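# Six arms set the framed panel onto the sawhorses

## Task

Put the framed panel down so it rests on the sawhorses. The arm bases are fixed at these spots (metres), with headings in degrees counter-clockwise from +x: arm1 x=-0.42 y=+1.01 z=+0.86 facing -85; arm2 x=+0.34 y=+0.99 z=+0.84 facing -93; arm3 x=-0.33 y=-1.00 z=+0.86 facing +91; arm4 x=+0.41 y=-1.02 z=+0.89 facing +87; arm5 x=+1.48 y=+0.03 z=+0.52 facing +175; arm6 x=-1.48 y=-0.04 z=+0.46 facing +3. At the end every gripper must have released the panel and the arms must have pulled away. The panel has to stay on the sawhorses by itself; if a robot is still what holds it there, the goal is not met.

## Robot and tools

Robots. Six identical i2rt Big YAM arms, named arm1 to arm6. Each has six joints, a two-finger gripper and a wrist camera. With joints 1 and 6 at 0 and the hand level and pointing forward, the wrist camera rides on top of the hand and looks toward the fingertips. Reach is roughly 1.0 m from the joint-1 axis. The joints move at different speeds, so the hand can sweep a wide curve between two postures. A fixed room camera, cam_high, looks down on the scene.

Frame. All positions use one shared scene frame with its origin on the floor and +z up. The base positions and headings in the task are in this frame. The "hand" is the point halfway between the fingertips; its z axis runs along the fingers and the fingers close along its y axis.

Joints, all absolute targets (radians unless noted), with the tolerance that counts as reached:
- joint1_rad: -2.879 to 2.879, ±0.045. Spins the arm about its base; positive is counter-clockwise seen from above; 0 extends the arm along the base heading.
- joint2_rad: 0 to 3.141, ±0.14. Shoulder; 0 has the upper arm lying back roughly level, larger values lift it up and then over to the front.
- joint3_rad: 0 to 3.019, ±0.09. Elbow; 0 is fully folded, larger values open it.
- joint4_rad: -1.692 to 1.57, ±0.055. Hand pitch; positive tips the fingers up.
- joint5_rad: -1.57 to 1.57, ±0.03. Sideways hand swing; positive goes to the arm's right.
- joint6_rad: -2.094 to 2.094, ±0.035. Hand roll; positive is clockwise as seen from behind the hand.
- gripper_m: 0 to 0.093 metres, ±0.003. Fingertip gap. Each finger pad squeezes with at most about 50 to 62 N, less on some grippers.

execute_actions. Argument "actions" is a list holding exactly one action, or empty. The action is an object keyed by arm name ("arm1" ... "arm6"); under each name goes "joints", an object mapping joint names above to absolute target values. One action can command any subset of arms and joints; everything named starts at once and may finish at different times. A single action runs at most 15 s. Joints or arms left out are not frozen: they may keep driving toward an earlier target. An unknown key or a value outside its range rejects the whole call and nothing moves. Optional "cameras": list of names from arm1_cam_wrist ... arm6_cam_wrist, cam_high, or "all" (up to 16); omitted, null or ["all"] gives all, [] gives none. An empty actions list just reports state and pictures. If a result reports a stop, later execute_actions, wait and finished_scene calls in the same reply are skipped.

wait: "seconds" from 0 to 10. Commands nothing; the scene keeps running; returns the same as an empty action.

zoom_image: "camera" (one camera name) and "region" [x0, y0, x1, y1] in pixels of that camera's most recent full image, top-left is (0, 0), at most 504 by 504. Gives a more detailed crop.

finished_scene: "scene", the integer number of the scene being closed. Irreversible; the robots first hold the last command, and the result says whether the goal was met. A reply with no tool call ends everything.

Results. Each gives per-robot state (joint_positions) and images; the "pictures" line lists camera names in image order. joint_status reports how each commanded motion of the last accepted action ended:
- off_target: stopped short of the target and may still push.
- contact_stop or time_out: the old target is dropped and the joint holds where it stopped. Exception: after time_out a joint may keep a target (its own, or one no more than 0.375, 0.375, 0.113, 0.225, 0.075, 0.3 rad away for joints 1 to 6) and keep pushing; it will move on if the path opens. To relieve it, send its reported position as the target. A joint carrying a load then sags.
- not_followed: a safety check refused the arm's targets (a "joint command not followed" line, usually with "cause:"). The gripper part still runs. The arm may retry those targets on every later action until given passable ones or the path clears. Calls without an action never print that line.
- limit_stop_at_motor_heat: see heat below; resend the target.
on_its_own lists what this call did not command; "held at" is the target a joint holds, not its position. Very small target changes may not move a joint.

Cameras. Calibration is given per camera in OpenCV form: K for the 504x504 image, distortion D, and T_world_to_cam (4x4, metres) from scene frame to camera frame, plus pos_world. Wrist cameras are fisheye (theta_max_deg=51.462); cam_high is pinhole+radial, fovy_deg=95.384, at pos_world [-1.18401, 0.26379, 2.24846]. Real cameras can differ a little (room camera up to about 2.3 degrees and 9 mm combined). Wrist-camera poses are derived from joint readings, so joint error can enlarge their error. Results list cameras whose numbers changed.

Hazards. A Big YAM does not halt on contact; it keeps pressing and can press hard. Two robots pressing hard together fails the task and ends the run; a hard hit can too, and no state line reports robot-robot contact. The anti-collision check can react late and ignores fingers, gripper housings and wrist cameras. Objects touching robots do not count. Knocking anything out of the work area or onto the floor fails the task; drops, slips, slams and hard pushes lower the result. Loose objects may occasionally get a brief push. Arms do not wait for one another.

Heat. Holding loads or pushing warms motors, even while you think (the robot holds its last command meanwhile). MOTOR HOT appears from 85 °C; at 100 °C an OVER-TEMPERATURE FAULT drops that whole arm and its gripper until it cools. Some heat persists into the next scene.

Finish by letting go of the panel with every gripper and moving the arms away, leaving the panel resting on the sawhorses unaided. Shorter robot motion is better.

Each tool is called after "Call:" by a JSON object that holds its "op" and its "data", one argument or row to a line.

## Session

Call:
{"op": "execute_actions", "data": {
  "actions": []
}}

Scene clock: 0.00 s.
arm1.joint_positions: joint1_rad=+0.061 joint2_rad=+0.598 joint3_rad=+1.424 joint4_rad=-1.464 joint5_rad=+0.257 joint6_rad=+0.196 gripper_m=+0.094
arm1.joint_status: not commanded
arm1.hand: x=-0.4337 y=+0.8065 z=+1.4012 quat_wxyz=(-0.300, -0.681, -0.570, +0.349) (m; scene frame)
arm2.joint_positions: joint1_rad=+0.034 joint2_rad=+0.582 joint3_rad=+1.415 joint4_rad=-1.285 joint5_rad=-0.188 joint6_rad=+0.400 gripper_m=+0.094
arm2.joint_status: not commanded
arm2.hand: x=+0.3692 y=+0.7735 z=+1.4161 quat_wxyz=(-0.482, -0.679, -0.501, +0.234) (m; scene frame)
arm3.joint_positions: joint1_rad=-0.181 joint2_rad=+0.584 joint3_rad=+1.391 joint4_rad=-1.536 joint5_rad=+0.240 joint6_rad=-0.387 gripper_m=+0.094
arm3.joint_status: not commanded
arm3.hand: x=-0.2596 y=-0.8166 z=+1.3732 quat_wxyz=(-0.405, +0.680, -0.603, -0.098) (m; scene frame)
arm4.joint_positions: joint1_rad=+0.273 joint2_rad=+0.478 joint3_rad=+1.357 joint4_rad=-1.460 joint5_rad=+0.201 joint6_rad=-0.144 gripper_m=+0.095
arm4.joint_status: not commanded
arm4.hand: x=+0.4120 y=-0.8515 z=+1.4180 quat_wxyz=(-0.385, +0.694, -0.537, -0.286) (m; scene frame)
arm5.joint_positions: joint1_rad=+0.022 joint2_rad=+0.625 joint3_rad=+1.439 joint4_rad=-1.261 joint5_rad=+0.058 joint6_rad=+0.397 gripper_m=+0.095
arm5.joint_status: not commanded
arm5.hand: x=+1.2311 y=+0.0619 z=+1.0948 quat_wxyz=(+0.068, +0.823, -0.209, -0.523) (m; scene frame)
arm6.joint_positions: joint1_rad=-0.266 joint2_rad=+0.451 joint3_rad=+1.348 joint4_rad=-1.377 joint5_rad=-0.206 joint6_rad=+0.126 gripper_m=+0.095
arm6.joint_status: not commanded
arm6.hand: x=-1.3066 y=-0.0359 z=+1.0012 quat_wxyz=(-0.519, -0.092, -0.848, -0.064) (m; scene frame)
pictures: arm1_cam_wrist, arm2_cam_wrist, arm3_cam_wrist, arm4_cam_wrist, arm5_cam_wrist, arm6_cam_wrist, cam_high
Images, in order (width x height): arm1_cam_wrist 504x504, arm2_cam_wrist 504x504, arm3_cam_wrist 504x504, arm4_cam_wrist 504x504, arm5_cam_wrist 504x504, arm6_cam_wrist 504x504, cam_high 504x504.

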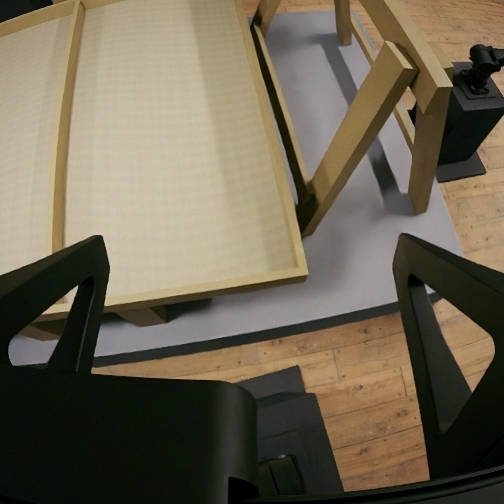

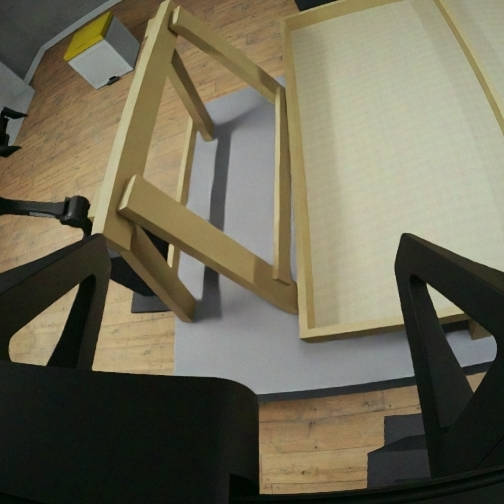

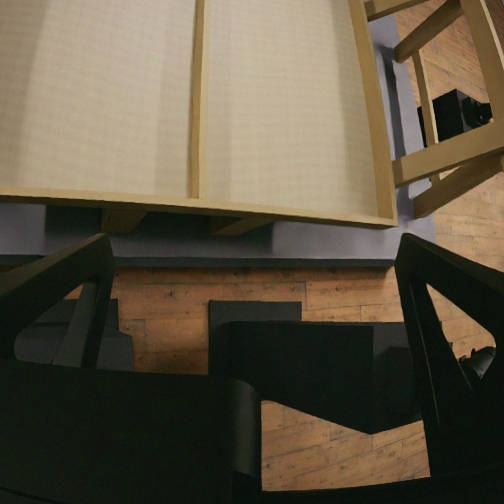

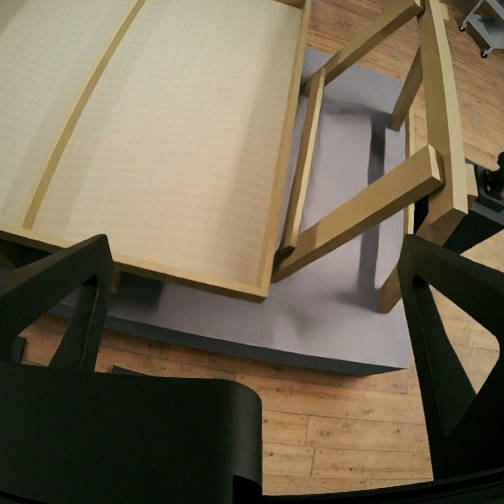

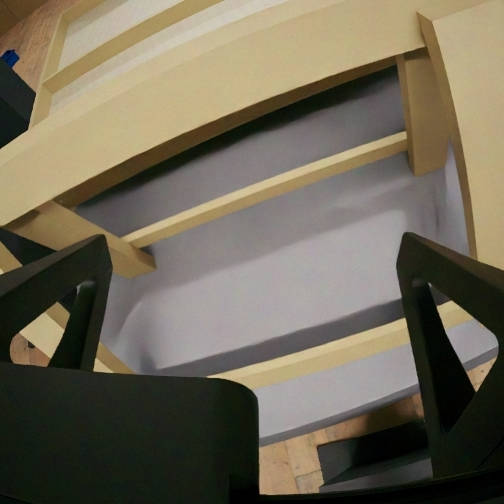

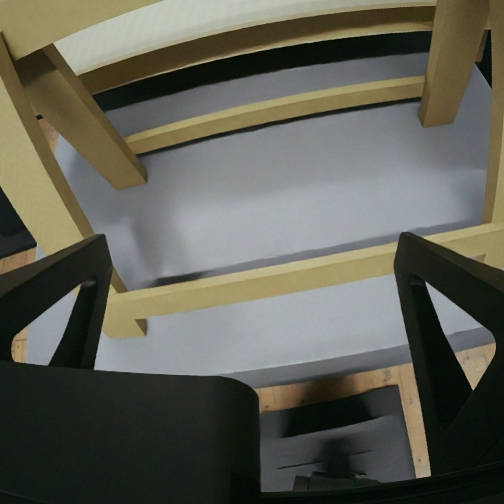

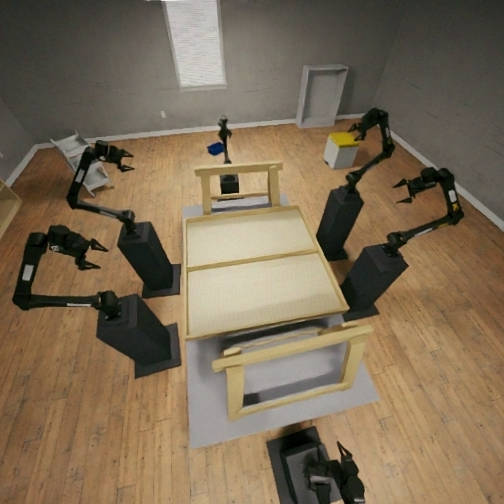

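Call:
{"op": "zoom_image", "data": {
  "camera": "cam_high",
  "region": [130, 140, 430, 440]
}}

Call:
{"op": "zoom_image", "data": {
  "camera": "arm3_cam_wrist",
  "region": [50, 130, 350, 330]
}}

Region (130, 140, 430, 440) of cam_high's 504x504 image, scaled by 1.680, with more detail than that image has.

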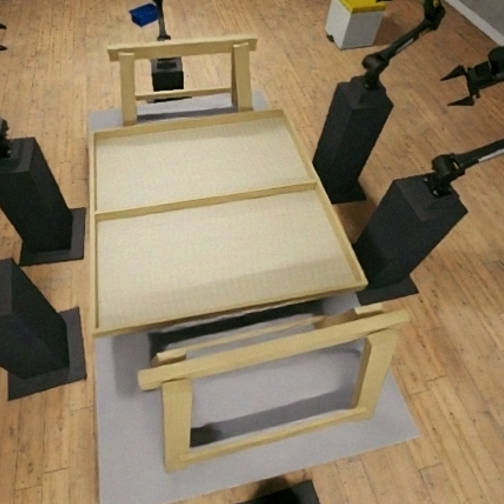

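Region (50, 130, 350, 330) of arm3_cam_wrist's 504x504 image, scaled by 1.680, with more detail than that image has.

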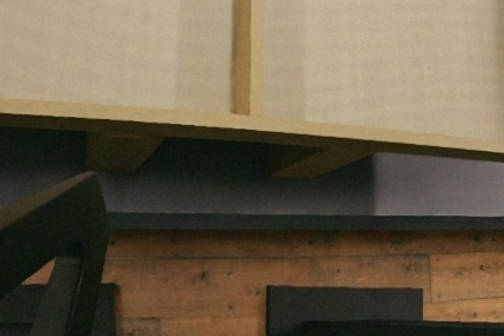

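Call:
{"op": "execute_actions", "data": {
  "actions": [
    {"arm1":{"joints":{"joint1_rad":0,"joint2_rad":1.2,"joint3_rad":1.0,"joint4_rad":-1.3,"joint5_rad":0,"joint6_rad":1.57}},"arm2":{"joints":{"joint1_rad":0,"joint2_rad":1.5,"joint3_rad":1.2,"joint4_rad":-1.27,"joint5_rad":0,"joint6_rad":1.57}},"arm3":{"joints":{"joint1_rad":0,"joint2_rad":1.8,"joint3_rad":1.3,"joint4_rad":-0.6,"joint5_rad":0,"joint6_rad":-1.57}},"arm4":{"joints":{"joint1_rad":0,"joint2_rad":1.6,"joint3_rad":0.8,"joint4_rad":-0.8,"joint5_rad":0,"joint6_rad":-1.57}},"arm5":{"joints":{"joint1_rad":0,"joint2_rad":0.3,"joint3_rad":0.5,"joint4_rad":-0.9,"joint5_rad":0,"joint6_rad":0}},"arm6":{"joints":{"joint1_rad":0,"joint2_rad":0.1,"joint3_rad":0.1,"joint4_rad":-0.3,"joint5_rad":0,"joint6_rad":0}}}
  ]
}}

Scene clock: 4.93 s.
arm1.joint_positions: joint1_rad=+0.005 joint2_rad=+1.207 joint3_rad=+0.988 joint4_rad=-1.301 joint5_rad=+0.004 joint6_rad=+1.561 gripper_m=+0.094
arm1.joint_status: all done
arm1.hand: x=-0.3890 y=+0.6755 z=+1.0438 quat_wxyz=(-0.025, -0.998, -0.051, +0.000) (m; scene frame)
arm2.joint_positions: joint1_rad=+0.008 joint2_rad=+1.512 joint3_rad=+1.199 joint4_rad=-1.283 joint5_rad=-0.002 joint6_rad=+1.556 gripper_m=+0.094
arm2.joint_status: all done
arm2.hand: x=+0.3194 y=+0.5667 z=+0.9939 quat_wxyz=(+0.011, -1.000, +0.016, +0.001) (m; scene frame)
arm3.joint_positions: joint1_rad=-0.003 joint2_rad=+1.805 joint3_rad=+1.286 joint4_rad=-0.614 joint5_rad=+0.004 joint6_rad=-1.560 gripper_m=+0.094
arm3.joint_status: all done
arm3.hand: x=-0.3360 y=-0.3878 z=+0.9274 quat_wxyz=(-0.212, +0.977, +0.001, +0.001) (m; scene frame)
arm4.joint_positions: joint1_rad=+0.010 joint2_rad=+1.593 joint3_rad=+0.791 joint4_rad=-0.817 joint5_rad=+0.002 joint6_rad=-1.560 gripper_m=+0.095
arm4.joint_status: all done
arm4.hand: x=+0.4296 y=-0.6683 z=+0.8790 quat_wxyz=(+0.025, +0.999, -0.027, +0.001) (m; scene frame)
arm5.joint_positions: joint1_rad=+0.011 joint2_rad=+0.308 joint3_rad=+0.492 joint4_rad=-0.913 joint5_rad=+0.003 joint6_rad=+0.009 gripper_m=+0.095
arm5.joint_status: all done
arm5.hand: x=+1.2328 y=+0.0515 z=+0.7321 quat_wxyz=(-0.009, +0.915, -0.038, -0.402) (m; scene frame)
arm6.joint_positions: joint1_rad=-0.011 joint2_rad=+0.102 joint3_rad=+0.103 joint4_rad=-0.316 joint5_rad=-0.002 joint6_rad=+0.012 gripper_m=+0.095
arm6.joint_status: all done
arm6.hand: x=-1.2071 y=-0.0249 z=+0.6185 quat_wxyz=(-0.587, +0.012, -0.810, -0.016) (m; scene frame)
pictures: arm1_cam_wrist, arm2_cam_wrist, arm3_cam_wrist, arm4_cam_wrist, arm5_cam_wrist, arm6_cam_wrist, cam_high
camera_calibration (this result's frames):
arm1_cam_wrist: T_world_to_cam=[[-0.117215, 0.992241, -0.0414553, -0.678497], [0.801581, 0.11917, 0.58589, -0.373604], [0.586284, 0.0354453, -0.80933, 1.17117], [0, 0, 0, 1]] pos_world=[-0.466695, 0.676243, 1.13863]
arm2_cam_wrist: T_world_to_cam=[[0.0261784, 0.999451, 0.0203097, -0.589281], [0.814081, -0.0331052, 0.579807, -0.810681], [0.580161, 0.00135535, -0.814501, 0.743932], [0, 0, 0, 1]] pos_world=[0.243786, 0.561111, 1.08794]
arm3_cam_wrist: T_world_to_cam=[[-0.00468761, 0.919476, 0.393118, -0.00608789], [0.808243, -0.228001, 0.542917, -0.313252], [0.588831, 0.32028, -0.742091, 1.13239], [0, 0, 0, 1]] pos_world=[-0.413632, -0.428506, 1.0128]
arm4_cam_wrist: T_world_to_cam=[[0.0513029, 0.996545, -0.0653208, 0.700391], [0.810121, -0.00327831, 0.586254, -0.860532], [0.584014, -0.0829943, -0.80749, 0.526135], [0, 0, 0, 1]] pos_world=[0.353933, -0.657126, 0.975089]
arm5_cam_wrist: T_world_to_cam=[[0.060869, 0.997958, -0.0193608, -0.114567], [0.975511, -0.0635848, -0.210558, -1.0375], [-0.211359, -0.00607022, -0.97739, 1.09731], [0, 0, 0, 1]] pos_world=[1.25099, 0.0550244, 0.851825]
arm6_cam_wrist: T_world_to_cam=[[0.0246557, -0.999678, -0.00604157, 0.0121182], [-0.816502, -0.0166502, -0.577102, -0.626234], [0.576816, 0.0191618, -0.816649, 1.32643], [0, 0, 0, 1]] pos_world=[-1.27673, -0.0237294, 0.721902]
Images, in order (width x height): arm1_cam_wrist 504x504, arm2_cam_wrist 504x504, arm3_cam_wrist 504x504, arm4_cam_wrist 504x504, arm5_cam_wrist 504x504, arm6_cam_wrist 504x504, cam_high 504x504.

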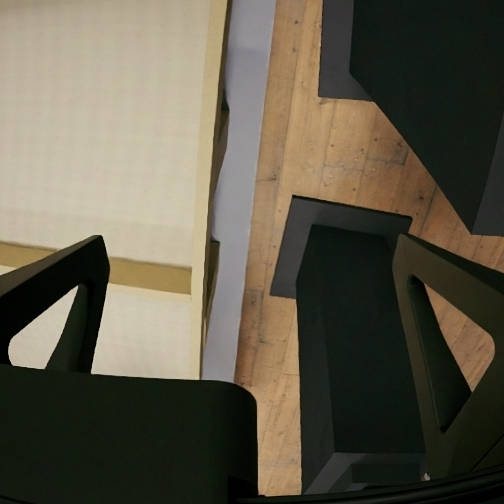

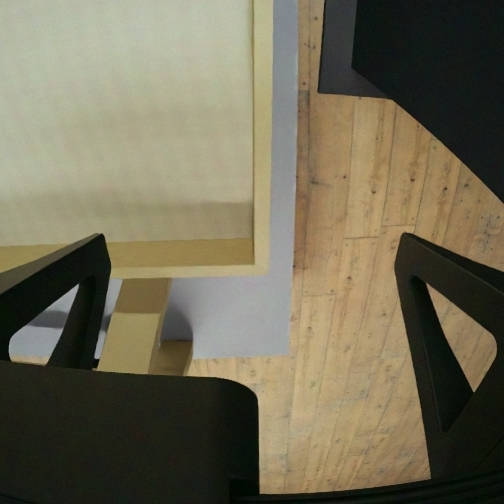

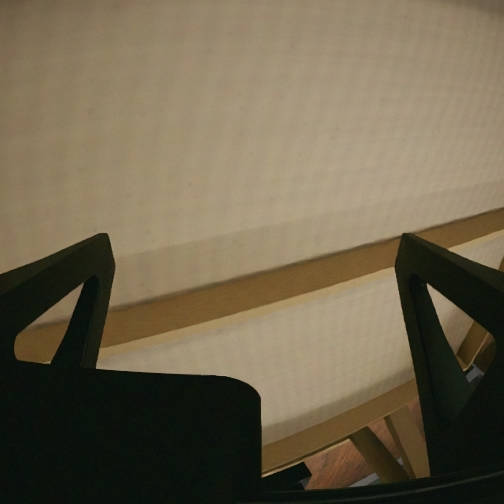

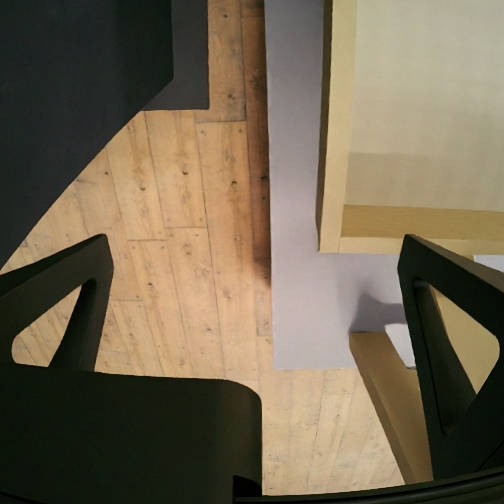

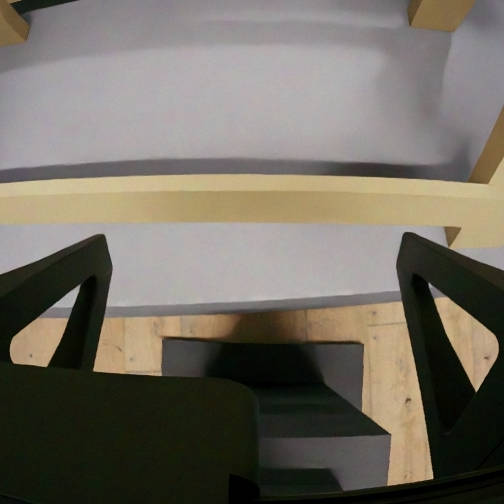

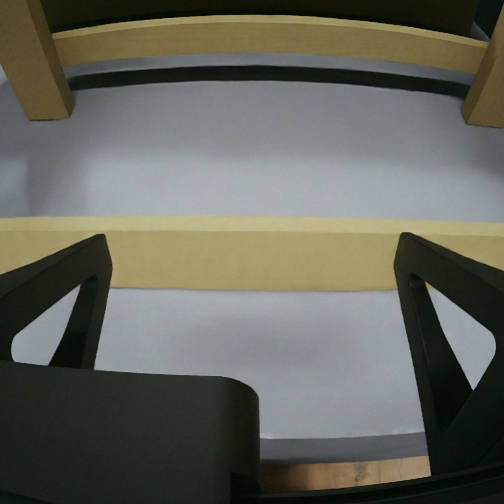

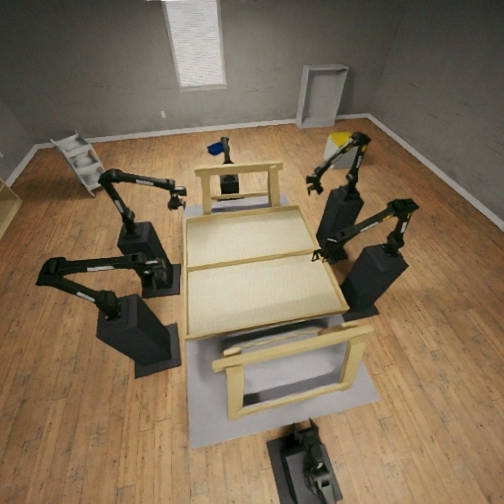

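Call:
{"op": "execute_actions", "data": {
  "actions": [
    {"arm1":{"joints":{"joint2_rad":2.071,"joint3_rad":0.946,"joint4_rad":-0.446,"joint6_rad":1.663}},"arm2":{"joints":{"joint2_rad":1.995,"joint3_rad":0.888,"joint4_rad":-0.464,"joint6_rad":1.524}},"arm3":{"joints":{"joint2_rad":2.026,"joint3_rad":0.836,"joint4_rad":-0.381,"joint6_rad":-1.56}},"arm4":{"joints":{"joint2_rad":2.134,"joint3_rad":0.910,"joint4_rad":-0.347,"joint6_rad":-1.614}},"arm5":{"joints":{"joint1_rad":0.12,"joint2_rad":1.877,"joint3_rad":0.171,"joint4_rad":0.906}},"arm6":{"joints":{"joint1_rad":-0.07,"joint2_rad":1.426,"joint3_rad":0.203,"joint4_rad":0.423}}}
  ]
}}

Scene clock: 11.27 s.
arm1.joint_positions: joint1_rad=+0.005 joint2_rad=+2.063 joint3_rad=+0.949 joint4_rad=-0.454 joint5_rad=+0.004 joint6_rad=+1.654 gripper_m=+0.094
arm1.joint_status: all done
arm1.hand: x=-0.3796 y=+0.5817 z=+0.7076 quat_wxyz=(-0.002, -1.000, -0.004, +0.001) (m; scene frame)
arm2.joint_positions: joint1_rad=+0.008 joint2_rad=+2.013 joint3_rad=+0.876 joint4_rad=-0.480 joint5_rad=-0.002 joint6_rad=+1.538 gripper_m=+0.094
arm2.joint_status: all done
arm2.hand: x=+0.3191 y=+0.5953 z=+0.6965 quat_wxyz=(+0.021, -1.000, +0.007, +0.001) (m; scene frame)
arm3.joint_positions: joint1_rad=-0.003 joint2_rad=+2.028 joint3_rad=+0.821 joint4_rad=-0.390 joint5_rad=+0.003 joint6_rad=-1.560 gripper_m=+0.094
arm3.joint_status: all done
arm3.hand: x=-0.3319 y=-0.6225 z=+0.6968 quat_wxyz=(+0.019, +1.000, +0.001, +0.004) (m; scene frame)
arm4.joint_positions: joint1_rad=+0.010 joint2_rad=+2.135 joint3_rad=+0.905 joint4_rad=-0.365 joint5_rad=+0.002 joint6_rad=-1.605 gripper_m=+0.095
arm4.joint_status: all done
arm4.hand: x=+0.4317 y=-0.6175 z=+0.6994 quat_wxyz=(+0.014, +1.000, -0.005, +0.000) (m; scene frame)
arm5.joint_positions: joint1_rad=+0.115 joint2_rad=+1.872 joint3_rad=+0.167 joint4_rad=+0.891 joint5_rad=+0.002 joint6_rad=+0.008 gripper_m=+0.095
arm5.joint_status: all done
arm5.hand: x=+1.1594 y=+0.0208 z=+0.4302 quat_wxyz=(+0.012, +0.931, +0.010, -0.364) (m; scene frame)
arm6.joint_positions: joint1_rad=-0.058 joint2_rad=+1.414 joint3_rad=+0.176 joint4_rad=+0.409 joint5_rad=-0.002 joint6_rad=+0.012 gripper_m=+0.095
arm6.joint_status: all done
arm6.hand: x=-1.1542 y=-0.0382 z=+0.4307 quat_wxyz=(-0.362, -0.009, -0.932, -0.001) (m; scene frame)
pictures: arm1_cam_wrist, arm2_cam_wrist, arm3_cam_wrist, arm4_cam_wrist, arm5_cam_wrist, arm6_cam_wrist, cam_high
camera_calibration (this result's frames):
arm1_cam_wrist: T_world_to_cam=[[-0.0245797, 0.999684, 0.00528339, -0.600417], [0.808944, 0.0167842, 0.587646, -0.11186], [0.587372, 0.0187182, -0.809101, 0.906893], [0, 0, 0, 1]] pos_world=[-0.456953, 0.585129, 0.802675]
arm2_cam_wrist: T_world_to_cam=[[0.00795273, 0.999161, 0.040187, -0.619616], [0.813988, -0.0298116, 0.580116, -0.639134], [0.580827, 0.0280982, -0.813542, 0.485072], [0, 0, 0, 1]] pos_world=[0.243432, 0.586413, 0.790298]
arm3_cam_wrist: T_world_to_cam=[[-0.00375783, 0.998226, -0.0594185, 0.665066], [0.80467, 0.0382963, 0.592485, -0.114844], [0.59371, -0.0455859, -0.803387, 0.850601], [0, 0, 0, 1]] pos_world=[-0.4101, -0.620713, 0.790922]
arm4_cam_wrist: T_world_to_cam=[[0.00637218, 0.999107, -0.0417721, 0.642435], [0.810413, 0.0193124, 0.585541, -0.742471], [0.585825, -0.0375838, -0.809566, 0.412839], [0, 0, 0, 1]] pos_world=[0.355763, -0.612006, 0.795804]
arm5_cam_wrist: T_world_to_cam=[[-0.0427303, 0.998853, -0.0216161, 0.0357021], [0.990916, 0.0396097, -0.128513, -1.08673], [-0.127509, -0.0269112, -0.991472, 0.695853], [0, 0, 0, 1]] pos_world=[1.16711, 0.0261101, 0.551032]
arm6_cam_wrist: T_world_to_cam=[[-0.0244675, -0.999698, 0.00240542, -0.0640011], [-0.994527, 0.0240963, -0.101667, -1.10029], [0.101579, -0.0048798, -0.994816, 0.670122], [0, 0, 0, 1]] pos_world=[-1.1639, -0.0341988, 0.554938]
Images, in order (width x height): arm1_cam_wrist 504x504, arm2_cam_wrist 504x504, arm3_cam_wrist 504x504, arm4_cam_wrist 504x504, arm5_cam_wrist 504x504, arm6_cam_wrist 504x504, cam_high 504x504.

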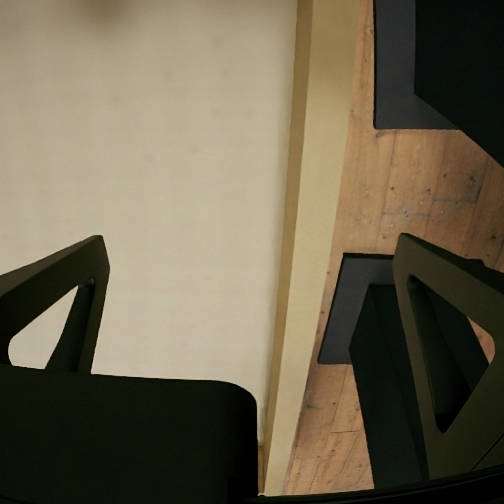

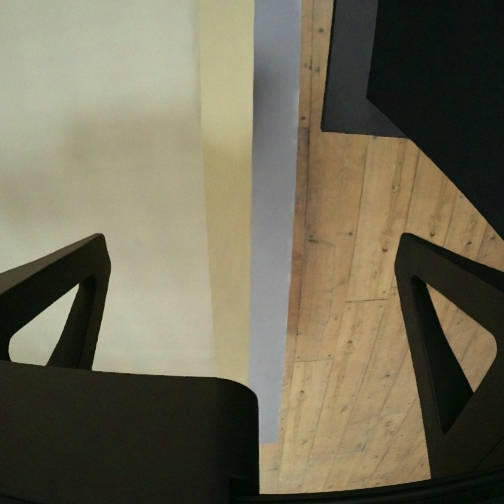

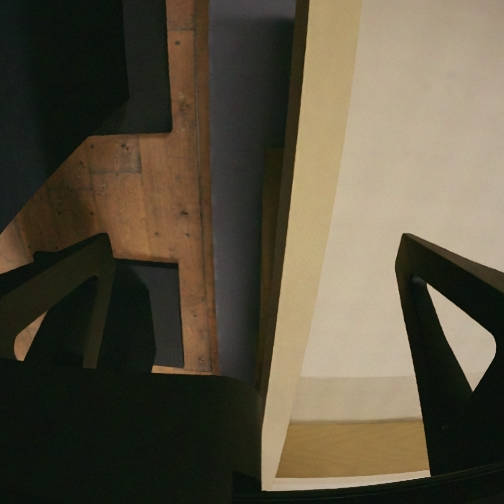

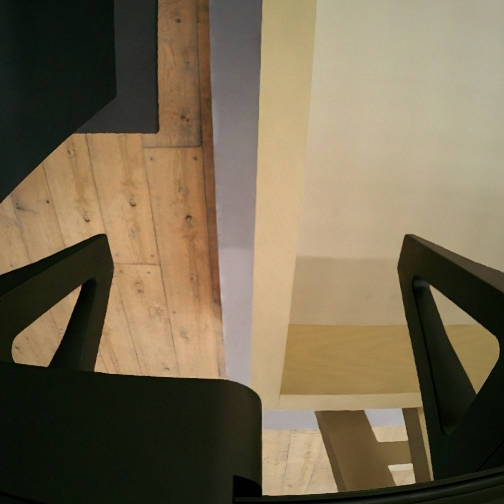

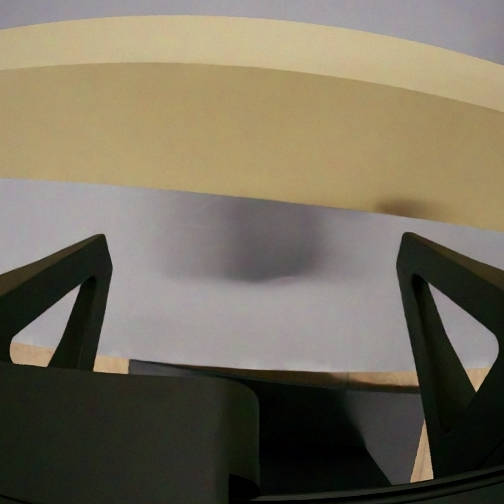

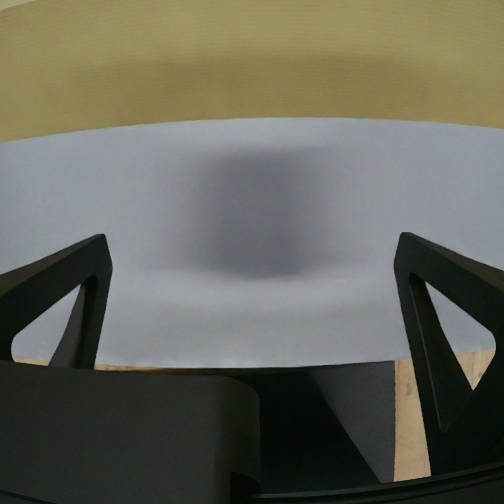

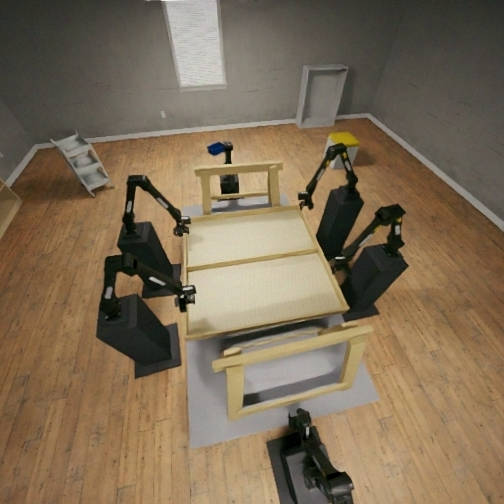

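Call:
{"op": "execute_actions", "data": {
  "actions": [
    {"arm1":{"joints":{"joint2_rad":2.185,"joint3_rad":0.896,"joint4_rad":-0.272}},"arm2":{"joints":{"joint2_rad":2.118,"joint3_rad":0.911,"joint4_rad":-0.344}},"arm3":{"joints":{"joint2_rad":2.171,"joint3_rad":0.913,"joint4_rad":-0.293}},"arm4":{"joints":{"joint2_rad":2.266,"joint3_rad":0.970,"joint4_rad":-0.258}}}
  ],
  "cameras": []
}}

Call:
{"op": "execute_actions", "data": {
  "actions": [
    {"arm1":{"joints":{"joint2_rad":2.344,"joint3_rad":0.955,"joint4_rad":-0.167}},"arm2":{"joints":{"joint2_rad":2.275,"joint3_rad":0.952,"joint4_rad":-0.231}},"arm3":{"joints":{"joint2_rad":2.329,"joint3_rad":0.962,"joint4_rad":-0.186}},"arm4":{"joints":{"joint2_rad":2.421,"joint3_rad":1.032,"joint4_rad":-0.165}}}
  ],
  "cameras": ["arm1_cam_wrist","arm2_cam_wrist","arm3_cam_wrist","arm4_cam_wrist"]
}}

Scene clock: 13.97 s.
arm1.joint_positions: joint1_rad=+0.005 joint2_rad=+2.181 joint3_rad=+0.898 joint4_rad=-0.281 joint5_rad=+0.004 joint6_rad=+1.655 gripper_m=+0.094
arm1.joint_status: all done
arm1.hand: x=-0.3818 y=+0.6066 z=+0.6538 quat_wxyz=(-0.004, -1.000, -0.004, +0.001) (m; scene frame)
arm2.joint_positions: joint1_rad=+0.008 joint2_rad=+2.134 joint3_rad=+0.892 joint4_rad=-0.361 joint5_rad=-0.002 joint6_rad=+1.538 gripper_m=+0.094
arm2.joint_status: all done
arm2.hand: x=+0.3187 y=+0.5927 z=+0.6519 quat_wxyz=(+0.014, -1.000, +0.007, +0.001) (m; scene frame)
arm3.joint_positions: joint1_rad=-0.003 joint2_rad=+2.166 joint3_rad=+0.909 joint4_rad=-0.300 joint5_rad=+0.003 joint6_rad=-1.560 gripper_m=+0.094
arm3.joint_status: all done
arm3.hand: x=-0.3322 y=-0.5903 z=+0.6557 quat_wxyz=(-0.002, +1.000, +0.001, +0.004) (m; scene frame)
arm4.joint_positions: joint1_rad=+0.010 joint2_rad=+2.257 joint3_rad=+0.968 joint4_rad=-0.271 joint5_rad=+0.002 joint6_rad=-1.605 gripper_m=+0.095
arm4.joint_status: all done
arm4.hand: x=+0.4325 y=-0.5981 z=+0.6587 quat_wxyz=(-0.004, +1.000, -0.005, +0.001) (m; scene frame)
arm5.joint_positions: joint1_rad=+0.115 joint2_rad=+1.872 joint3_rad=+0.167 joint4_rad=+0.891 joint5_rad=+0.002 joint6_rad=+0.008 gripper_m=+0.095
arm5.joint_status: not commanded
arm5.hand: x=+1.1594 y=+0.0208 z=+0.4302 quat_wxyz=(+0.012, +0.931, +0.010, -0.364) (m; scene frame)
arm6.joint_positions: joint1_rad=-0.058 joint2_rad=+1.414 joint3_rad=+0.176 joint4_rad=+0.409 joint5_rad=-0.002 joint6_rad=+0.012 gripper_m=+0.095
arm6.joint_status: not commanded
arm6.hand: x=-1.1542 y=-0.0382 z=+0.4307 quat_wxyz=(-0.362, -0.009, -0.932, -0.001) (m; scene frame)
pictures: none
No camera images: the call's "cameras" was empty. Leave "cameras" out to get every camera's image.

Scene clock: 15.03 s.
arm1.joint_positions: joint1_rad=+0.005 joint2_rad=+2.337 joint3_rad=+0.953 joint4_rad=-0.172 joint5_rad=+0.004 joint6_rad=+1.655 gripper_m=+0.094
arm1.joint_status: all done
arm1.hand: x=-0.3815 y=+0.6041 z=+0.5989 quat_wxyz=(-0.007, -1.000, -0.004, +0.000) (m; scene frame)
arm2.joint_positions: joint1_rad=+0.008 joint2_rad=+2.294 joint3_rad=+0.947 joint4_rad=-0.246 joint5_rad=-0.002 joint6_rad=+1.537 gripper_m=+0.094
arm2.joint_status: all done
arm2.hand: x=+0.3181 y=+0.5867 z=+0.5961 quat_wxyz=(+0.009, -1.000, +0.007, +0.002) (m; scene frame)
arm3.joint_positions: joint1_rad=-0.003 joint2_rad=+2.331 joint3_rad=+0.956 joint4_rad=-0.195 joint5_rad=+0.003 joint6_rad=-1.560 gripper_m=+0.094
arm3.joint_status: all done
arm3.hand: x=-0.3318 y=-0.5964 z=+0.5965 quat_wxyz=(+0.005, +1.000, +0.001, +0.004) (m; scene frame)
arm4.joint_positions: joint1_rad=+0.010 joint2_rad=+2.417 joint3_rad=+1.028 joint4_rad=-0.180 joint5_rad=+0.002 joint6_rad=-1.605 gripper_m=+0.095
arm4.joint_status: all done
arm4.hand: x=+0.4324 y=-0.6011 z=+0.6003 quat_wxyz=(+0.000, +1.000, -0.005, +0.001) (m; scene frame)
arm5.joint_positions: joint1_rad=+0.115 joint2_rad=+1.872 joint3_rad=+0.167 joint4_rad=+0.891 joint5_rad=+0.002 joint6_rad=+0.008 gripper_m=+0.095
arm5.joint_status: not commanded
arm5.hand: x=+1.1594 y=+0.0208 z=+0.4302 quat_wxyz=(+0.012, +0.931, +0.010, -0.364) (m; scene frame)
arm6.joint_positions: joint1_rad=-0.058 joint2_rad=+1.414 joint3_rad=+0.176 joint4_rad=+0.409 joint5_rad=-0.002 joint6_rad=+0.012 gripper_m=+0.095
arm6.joint_status: not commanded
arm6.hand: x=-1.1542 y=-0.0382 z=+0.4307 quat_wxyz=(-0.362, -0.009, -0.932, -0.001) (m; scene frame)
pictures: arm1_cam_wrist, arm2_cam_wrist, arm3_cam_wrist, arm4_cam_wrist
camera_calibration (this result's frames):
arm1_cam_wrist: T_world_to_cam=[[-0.0237965, 0.999704, -0.00499329, -0.615887], [0.808396, 0.0221807, 0.588221, -0.0506544], [0.588158, 0.00996103, -0.808685, 0.824939], [0, 0, 0, 1]] pos_world=[-0.458902, 0.608611, 0.693837]
arm2_cam_wrist: T_world_to_cam=[[0.00708714, 0.999844, 0.0161858, -0.592802], [0.814658, -0.0151596, 0.579743, -0.588957], [0.579898, 0.00907718, -0.814638, 0.416331], [0, 0, 0, 1]] pos_world=[0.24257, 0.580002, 0.690198]
arm3_cam_wrist: T_world_to_cam=[[-0.00389389, 0.999469, -0.0323646, 0.617571], [0.804883, 0.0223386, 0.593013, -0.0662319], [0.593421, -0.0237406, -0.804542, 0.78475], [0, 0, 0, 1]] pos_world=[-0.409974, -0.597133, 0.690628]
arm4_cam_wrist: T_world_to_cam=[[0.00603116, 0.999868, -0.0150995, 0.606464], [0.80973, 0.00397717, 0.586789, -0.694958], [0.586772, -0.0157656, -0.809599, 0.345503], [0, 0, 0, 1]] pos_world=[0.356339, -0.598173, 0.69667]
Images, in order (width x height): arm1_cam_wrist 504x504, arm2_cam_wrist 504x504, arm3_cam_wrist 504x504, arm4_cam_wrist 504x504.

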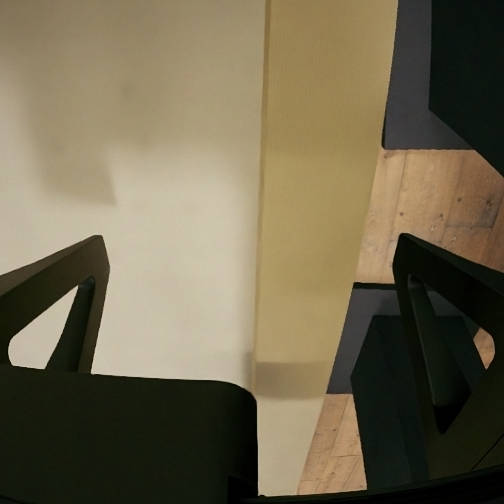

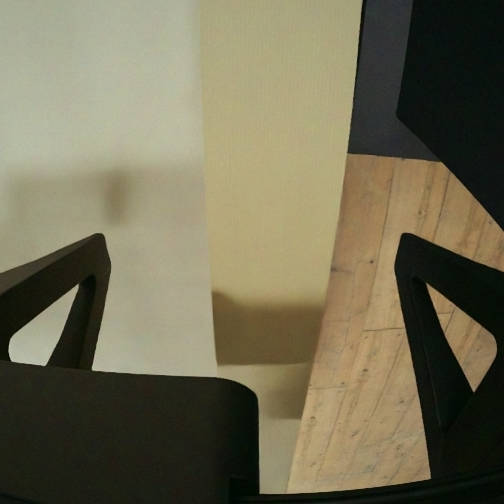

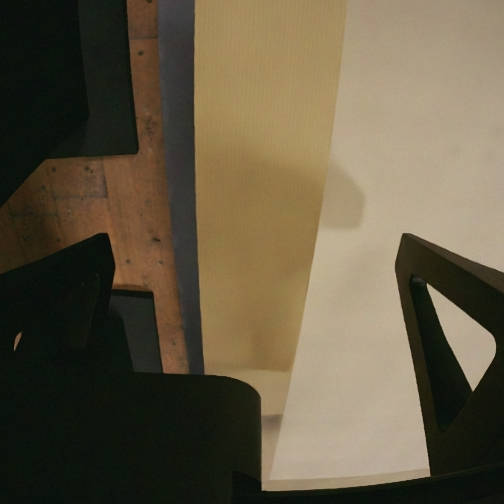

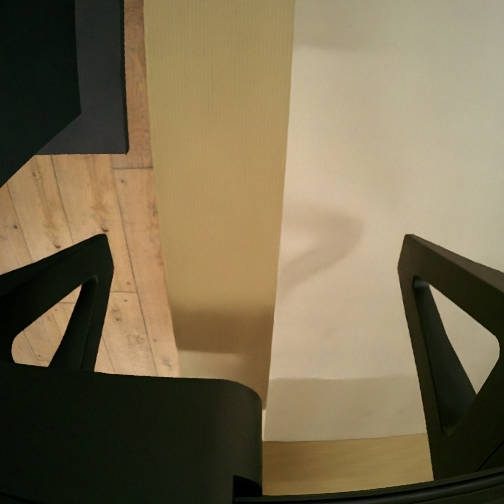

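Call:
{"op": "execute_actions", "data": {
  "actions": [
    {"arm1":{"joints":{"joint2_rad":2.355,"joint3_rad":0.93,"joint4_rad":-0.15,"gripper_m":0}},"arm2":{"joints":{"gripper_m":0}},"arm3":{"joints":{"gripper_m":0}},"arm4":{"joints":{"gripper_m":0}}}
  ],
  "cameras": []
}}

Scene clock: 16.03 s.
arm1.joint_positions: joint1_rad=+0.005 joint2_rad=+2.338 joint3_rad=+0.930 joint4_rad=-0.159 joint5_rad=+0.003 joint6_rad=+1.666 gripper_m=+0.018
arm1.joint_status: gripper_m off_target (ended at +0.018, target +0.000); the others done
arm1.hand: x=-0.3823 y=+0.6149 z=+0.5971 quat_wxyz=(-0.002, -1.000, +0.001, +0.000) (m; scene frame)
arm2.joint_positions: joint1_rad=+0.007 joint2_rad=+2.294 joint3_rad=+0.946 joint4_rad=-0.244 joint5_rad=-0.002 joint6_rad=+1.542 gripper_m=+0.018
arm2.joint_status: gripper_m off_target (ended at +0.018, target +0.000)
arm2.hand: x=+0.3180 y=+0.5871 z=+0.5960 quat_wxyz=(+0.009, -1.000, +0.010, +0.002) (m; scene frame)
arm3.joint_positions: joint1_rad=-0.003 joint2_rad=+2.331 joint3_rad=+0.954 joint4_rad=-0.195 joint5_rad=+0.003 joint6_rad=-1.542 gripper_m=+0.018
arm3.joint_status: gripper_m off_target (ended at +0.018, target +0.000)
arm3.hand: x=-0.3319 y=-0.5977 z=+0.5963 quat_wxyz=(+0.006, +1.000, -0.008, +0.004) (m; scene frame)
arm4.joint_positions: joint1_rad=+0.010 joint2_rad=+2.417 joint3_rad=+1.018 joint4_rad=-0.179 joint5_rad=+0.002 joint6_rad=-1.598 gripper_m=+0.019
arm4.joint_status: gripper_m off_target (ended at +0.019, target +0.000)
arm4.hand: x=+0.4325 y=-0.6070 z=+0.5996 quat_wxyz=(+0.005, +1.000, -0.008, +0.001) (m; scene frame)
arm5.joint_positions: joint1_rad=+0.115 joint2_rad=+1.872 joint3_rad=+0.167 joint4_rad=+0.891 joint5_rad=+0.002 joint6_rad=+0.008 gripper_m=+0.095
arm5.joint_status: not commanded
arm5.hand: x=+1.1594 y=+0.0208 z=+0.4302 quat_wxyz=(+0.012, +0.931, +0.010, -0.364) (m; scene frame)
arm6.joint_positions: joint1_rad=-0.058 joint2_rad=+1.414 joint3_rad=+0.176 joint4_rad=+0.409 joint5_rad=-0.002 joint6_rad=+0.012 gripper_m=+0.095
arm6.joint_status: not commanded
arm6.hand: x=-1.1542 y=-0.0382 z=+0.4307 quat_wxyz=(-0.362, -0.009, -0.932, -0.001) (m; scene frame)
pictures: none
No camera images: the call's "cameras" was empty. Leave "cameras" out to get every camera's image.

Call:
{"op": "execute_actions", "data": {
  "actions": [
    {"arm1":{"joints":{"joint2_rad":2.133,"joint3_rad":0.865,"joint4_rad":-0.299}},"arm2":{"joints":{"joint2_rad":2.093,"joint3_rad":0.891,"joint4_rad":-0.383}},"arm3":{"joints":{"joint2_rad":2.131,"joint3_rad":0.893,"joint4_rad":-0.334}},"arm4":{"joints":{"joint2_rad":2.219,"joint3_rad":0.943,"joint4_rad":-0.302}}}
  ],
  "cameras": ["cam_high"]
}}

Scene clock: 17.73 s.
arm1.joint_positions: joint1_rad=+0.005 joint2_rad=+2.192 joint3_rad=+0.887 joint4_rad=-0.265 joint5_rad=+0.001 joint6_rad=+1.666 gripper_m=+0.018
arm1.joint_status: all done
arm1.hand: x=-0.3819 y=+0.6138 z=+0.6484 quat_wxyz=(+0.000, -1.000, +0.001, -0.001) (m; scene frame)
arm2.joint_positions: joint1_rad=+0.007 joint2_rad=+2.149 joint3_rad=+0.901 joint4_rad=-0.337 joint5_rad=-0.003 joint6_rad=+1.542 gripper_m=+0.018
arm2.joint_status: all done
arm2.hand: x=+0.3183 y=+0.5865 z=+0.6472 quat_wxyz=(+0.005, -1.000, +0.010, +0.001) (m; scene frame)
arm3.joint_positions: joint1_rad=-0.003 joint2_rad=+2.180 joint3_rad=+0.903 joint4_rad=-0.302 joint5_rad=+0.002 joint6_rad=-1.541 gripper_m=+0.018
arm3.joint_status: all done
arm3.hand: x=-0.3323 y=-0.5993 z=+0.6497 quat_wxyz=(+0.009, +1.000, -0.008, +0.003) (m; scene frame)
arm4.joint_positions: joint1_rad=+0.010 joint2_rad=+2.269 joint3_rad=+0.952 joint4_rad=-0.263 joint5_rad=+0.001 joint6_rad=-1.597 gripper_m=+0.019
arm4.joint_status: all done
arm4.hand: x=+0.4321 y=-0.6098 z=+0.6525 quat_wxyz=(+0.006, +1.000, -0.009, +0.000) (m; scene frame)
arm5.joint_positions: joint1_rad=+0.115 joint2_rad=+1.872 joint3_rad=+0.167 joint4_rad=+0.891 joint5_rad=+0.002 joint6_rad=+0.008 gripper_m=+0.095
arm5.joint_status: not commanded
arm5.hand: x=+1.1594 y=+0.0208 z=+0.4302 quat_wxyz=(+0.012, +0.931, +0.010, -0.364) (m; scene frame)
arm6.joint_positions: joint1_rad=-0.058 joint2_rad=+1.414 joint3_rad=+0.176 joint4_rad=+0.409 joint5_rad=-0.002 joint6_rad=+0.012 gripper_m=+0.095
arm6.joint_status: not commanded
arm6.hand: x=-1.1542 y=-0.0382 z=+0.4307 quat_wxyz=(-0.362, -0.009, -0.932, -0.001) (m; scene frame)
pictures: cam_high
Images, in order (width x height): cam_high 504x504.

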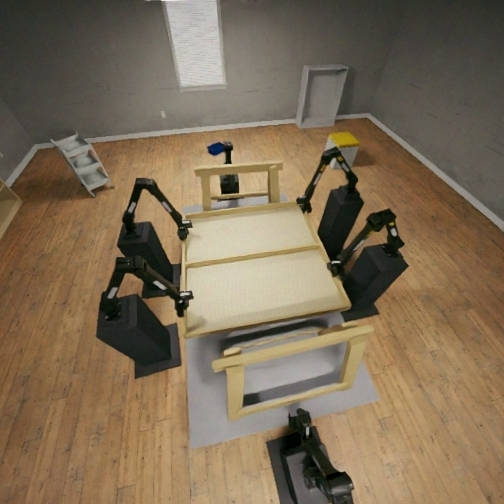

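Call:
{"op": "execute_actions", "data": {
  "actions": [
    {"arm1":{"joints":{"joint2_rad":1.778,"joint3_rad":0.845,"joint4_rad":-0.582}},"arm2":{"joints":{"joint2_rad":1.755,"joint3_rad":0.887,"joint4_rad":-0.665}},"arm3":{"joints":{"joint2_rad":1.786,"joint3_rad":0.877,"joint4_rad":-0.611}},"arm4":{"joints":{"joint2_rad":1.874,"joint3_rad":0.904,"joint4_rad":-0.556}}}
  ],
  "cameras": []
}}

Call:
{"op": "execute_actions", "data": {
  "actions": [
    {"arm1":{"joints":{"joint2_rad":1.511,"joint3_rad":0.932,"joint4_rad":-0.928}},"arm2":{"joints":{"joint2_rad":1.511,"joint3_rad":0.988,"joint4_rad":-1.002}},"arm3":{"joints":{"joint2_rad":1.529,"joint3_rad":0.966,"joint4_rad":-0.949}},"arm4":{"joints":{"joint2_rad":1.603,"joint3_rad":0.966,"joint4_rad":-0.881}}}
  ],
  "cameras": ["cam_high"]
}}

Scene clock: 19.97 s.
arm1.joint_positions: joint1_rad=+0.005 joint2_rad=+1.841 joint3_rad=+0.846 joint4_rad=-0.561 joint5_rad=+0.001 joint6_rad=+1.667 gripper_m=+0.018
arm1.joint_status: all done
arm1.hand: x=-0.3820 y=+0.6117 z=+0.7752 quat_wxyz=(-0.008, -1.000, +0.002, -0.001) (m; scene frame)
arm2.joint_positions: joint1_rad=+0.006 joint2_rad=+1.810 joint3_rad=+0.874 joint4_rad=-0.643 joint5_rad=+0.000 joint6_rad=+1.543 gripper_m=+0.018
arm2.joint_status: all done
arm2.hand: x=+0.3181 y=+0.5885 z=+0.7738 quat_wxyz=(+0.002, -1.000, +0.011, +0.003) (m; scene frame)
arm3.joint_positions: joint1_rad=-0.003 joint2_rad=+1.836 joint3_rad=+0.864 joint4_rad=-0.593 joint5_rad=+0.001 joint6_rad=-1.535 gripper_m=+0.018
arm3.joint_status: all done
arm3.hand: x=-0.3331 y=-0.5976 z=+0.7758 quat_wxyz=(+0.003, +1.000, -0.011, +0.003) (m; scene frame)
arm4.joint_positions: joint1_rad=+0.010 joint2_rad=+1.926 joint3_rad=+0.888 joint4_rad=-0.534 joint5_rad=-0.003 joint6_rad=-1.593 gripper_m=+0.019
arm4.joint_status: all done
arm4.hand: x=+0.4315 y=-0.6097 z=+0.7780 quat_wxyz=(+0.002, +1.000, -0.011, -0.002) (m; scene frame)
arm5.joint_positions: joint1_rad=+0.115 joint2_rad=+1.872 joint3_rad=+0.167 joint4_rad=+0.891 joint5_rad=+0.002 joint6_rad=+0.008 gripper_m=+0.095
arm5.joint_status: not commanded
arm5.hand: x=+1.1594 y=+0.0208 z=+0.4302 quat_wxyz=(+0.012, +0.931, +0.010, -0.364) (m; scene frame)
arm6.joint_positions: joint1_rad=-0.058 joint2_rad=+1.414 joint3_rad=+0.176 joint4_rad=+0.409 joint5_rad=-0.002 joint6_rad=+0.012 gripper_m=+0.095
arm6.joint_status: not commanded
arm6.hand: x=-1.1542 y=-0.0382 z=+0.4307 quat_wxyz=(-0.362, -0.009, -0.932, -0.001) (m; scene frame)
pictures: none
No camera images: the call's "cameras" was empty. Leave "cameras" out to get every camera's image.

Scene clock: 22.27 s.
arm1.joint_positions: joint1_rad=+0.005 joint2_rad=+1.582 joint3_rad=+0.904 joint4_rad=-0.867 joint5_rad=+0.001 joint6_rad=+1.670 gripper_m=+0.018
arm1.joint_status: joint4_rad time_out (moved -0.306 of -0.367); the others done
arm1.on_its_own: joint4_rad reads -0.867 and still pushes toward -0.928 since a time_out
arm1.hand: x=-0.3825 y=+0.6138 z=+0.8872 quat_wxyz=(-0.013, -1.000, +0.003, -0.002) (m; scene frame)
arm2.joint_positions: joint1_rad=+0.004 joint2_rad=+1.563 joint3_rad=+0.940 joint4_rad=-0.947 joint5_rad=+0.002 joint6_rad=+1.541 gripper_m=+0.018
arm2.joint_status: joint4_rad time_out (moved -0.303 of -0.359); the others done
arm2.on_its_own: joint4_rad reads -0.947 and still pushes toward -1.002 since a time_out
arm2.hand: x=+0.3178 y=+0.5937 z=+0.8856 quat_wxyz=(-0.002, -1.000, +0.011, +0.004) (m; scene frame)
arm3.joint_positions: joint1_rad=-0.003 joint2_rad=+1.587 joint3_rad=+0.939 joint4_rad=-0.907 joint5_rad=+0.005 joint6_rad=-1.530 gripper_m=+0.018
arm3.joint_status: all done
arm3.hand: x=-0.3328 y=-0.5952 z=+0.8906 quat_wxyz=(-0.003, +1.000, -0.014, +0.005) (m; scene frame)
arm4.joint_positions: joint1_rad=+0.010 joint2_rad=+1.663 joint3_rad=+0.933 joint4_rad=-0.830 joint5_rad=-0.003 joint6_rad=-1.593 gripper_m=+0.019
arm4.joint_status: all done
arm4.hand: x=+0.4315 y=-0.6086 z=+0.8918 quat_wxyz=(-0.004, +1.000, -0.011, -0.002) (m; scene frame)
arm5.joint_positions: joint1_rad=+0.115 joint2_rad=+1.872 joint3_rad=+0.167 joint4_rad=+0.891 joint5_rad=+0.002 joint6_rad=+0.008 gripper_m=+0.095
arm5.joint_status: not commanded
arm5.hand: x=+1.1594 y=+0.0208 z=+0.4302 quat_wxyz=(+0.012, +0.931, +0.010, -0.364) (m; scene frame)
arm6.joint_positions: joint1_rad=-0.058 joint2_rad=+1.414 joint3_rad=+0.176 joint4_rad=+0.409 joint5_rad=-0.002 joint6_rad=+0.012 gripper_m=+0.095
arm6.joint_status: not commanded
arm6.hand: x=-1.1542 y=-0.0382 z=+0.4307 quat_wxyz=(-0.362, -0.009, -0.932, -0.001) (m; scene frame)
pictures: cam_high
Images, in order (width x height): cam_high 504x504.

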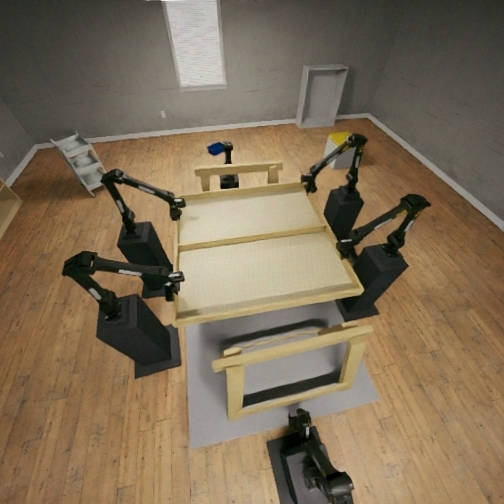

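Call:
{"op": "execute_actions", "data": {
  "actions": [
    {"arm1":{"joints":{"joint2_rad":1.355,"joint3_rad":1.105,"joint4_rad":-1.20}},"arm2":{"joints":{"joint2_rad":1.378,"joint3_rad":1.181,"joint4_rad":-1.27}},"arm3":{"joints":{"joint2_rad":1.384,"joint3_rad":1.14,"joint4_rad":-1.22}},"arm4":{"joints":{"joint2_rad":1.438,"joint3_rad":1.121,"joint4_rad":-1.15}}}
  ],
  "cameras": []
}}

Call:
{"op": "execute_actions", "data": {
  "actions": [
    {"arm1":{"joints":{"joint2_rad":1.30,"joint3_rad":1.265,"joint4_rad":-1.415}},"arm2":{"joints":{"joint2_rad":1.335,"joint3_rad":1.348,"joint4_rad":-1.48}},"arm3":{"joints":{"joint2_rad":1.332,"joint3_rad":1.30,"joint4_rad":-1.43}},"arm4":{"joints":{"joint2_rad":1.371,"joint3_rad":1.266,"joint4_rad":-1.362}}}
  ],
  "cameras": ["cam_high","arm2_cam_wrist","arm4_cam_wrist"]
}}

Scene clock: 24.90 s.
arm1.joint_positions: joint1_rad=+0.005 joint2_rad=+1.447 joint3_rad=+1.043 joint4_rad=-1.141 joint5_rad=-0.002 joint6_rad=+1.670 gripper_m=+0.018
arm1.joint_status: joint4_rad time_out (moved -0.273 of -0.333); the others done
arm1.on_its_own: joint4_rad reads -1.141 and still pushes toward -1.200 since a time_out
arm1.hand: x=-0.3819 y=+0.6114 z=+0.9830 quat_wxyz=(-0.014, -1.000, +0.003, -0.003) (m; scene frame)
arm2.joint_positions: joint1_rad=+0.004 joint2_rad=+1.440 joint3_rad=+1.090 joint4_rad=-1.226 joint5_rad=+0.001 joint6_rad=+1.541 gripper_m=+0.018
arm2.joint_status: joint3_rad time_out (moved +0.150 of +0.241); the others done
arm2.on_its_own: joint3_rad reads +1.090 and still pushes toward +1.181 since a time_out
arm2.hand: x=+0.3184 y=+0.5940 z=+0.9827 quat_wxyz=(+0.001, -1.000, +0.011, +0.003) (m; scene frame)
arm3.joint_positions: joint1_rad=-0.003 joint2_rad=+1.456 joint3_rad=+1.076 joint4_rad=-1.178 joint5_rad=+0.005 joint6_rad=-1.532 gripper_m=+0.018
arm3.joint_status: all done
arm3.hand: x=-0.3334 y=-0.5949 z=+0.9858 quat_wxyz=(-0.001, +1.000, -0.013, +0.004) (m; scene frame)
arm4.joint_positions: joint1_rad=+0.010 joint2_rad=+1.509 joint3_rad=+1.048 joint4_rad=-1.104 joint5_rad=-0.006 joint6_rad=-1.593 gripper_m=+0.019
arm4.joint_status: all done
arm4.hand: x=+0.4310 y=-0.6103 z=+0.9881 quat_wxyz=(-0.002, +1.000, -0.011, -0.003) (m; scene frame)
arm5.joint_positions: joint1_rad=+0.115 joint2_rad=+1.872 joint3_rad=+0.167 joint4_rad=+0.891 joint5_rad=+0.002 joint6_rad=+0.008 gripper_m=+0.095
arm5.joint_status: not commanded
arm5.hand: x=+1.1594 y=+0.0208 z=+0.4302 quat_wxyz=(+0.012, +0.931, +0.010, -0.364) (m; scene frame)
arm6.joint_positions: joint1_rad=-0.058 joint2_rad=+1.414 joint3_rad=+0.176 joint4_rad=+0.409 joint5_rad=-0.002 joint6_rad=+0.012 gripper_m=+0.095
arm6.joint_status: not commanded
arm6.hand: x=-1.1542 y=-0.0382 z=+0.4307 quat_wxyz=(-0.362, -0.009, -0.932, -0.001) (m; scene frame)
pictures: none
No camera images: the call's "cameras" was empty. Leave "cameras" out to get every camera's image.

not run: a stop came earlier in this reply.


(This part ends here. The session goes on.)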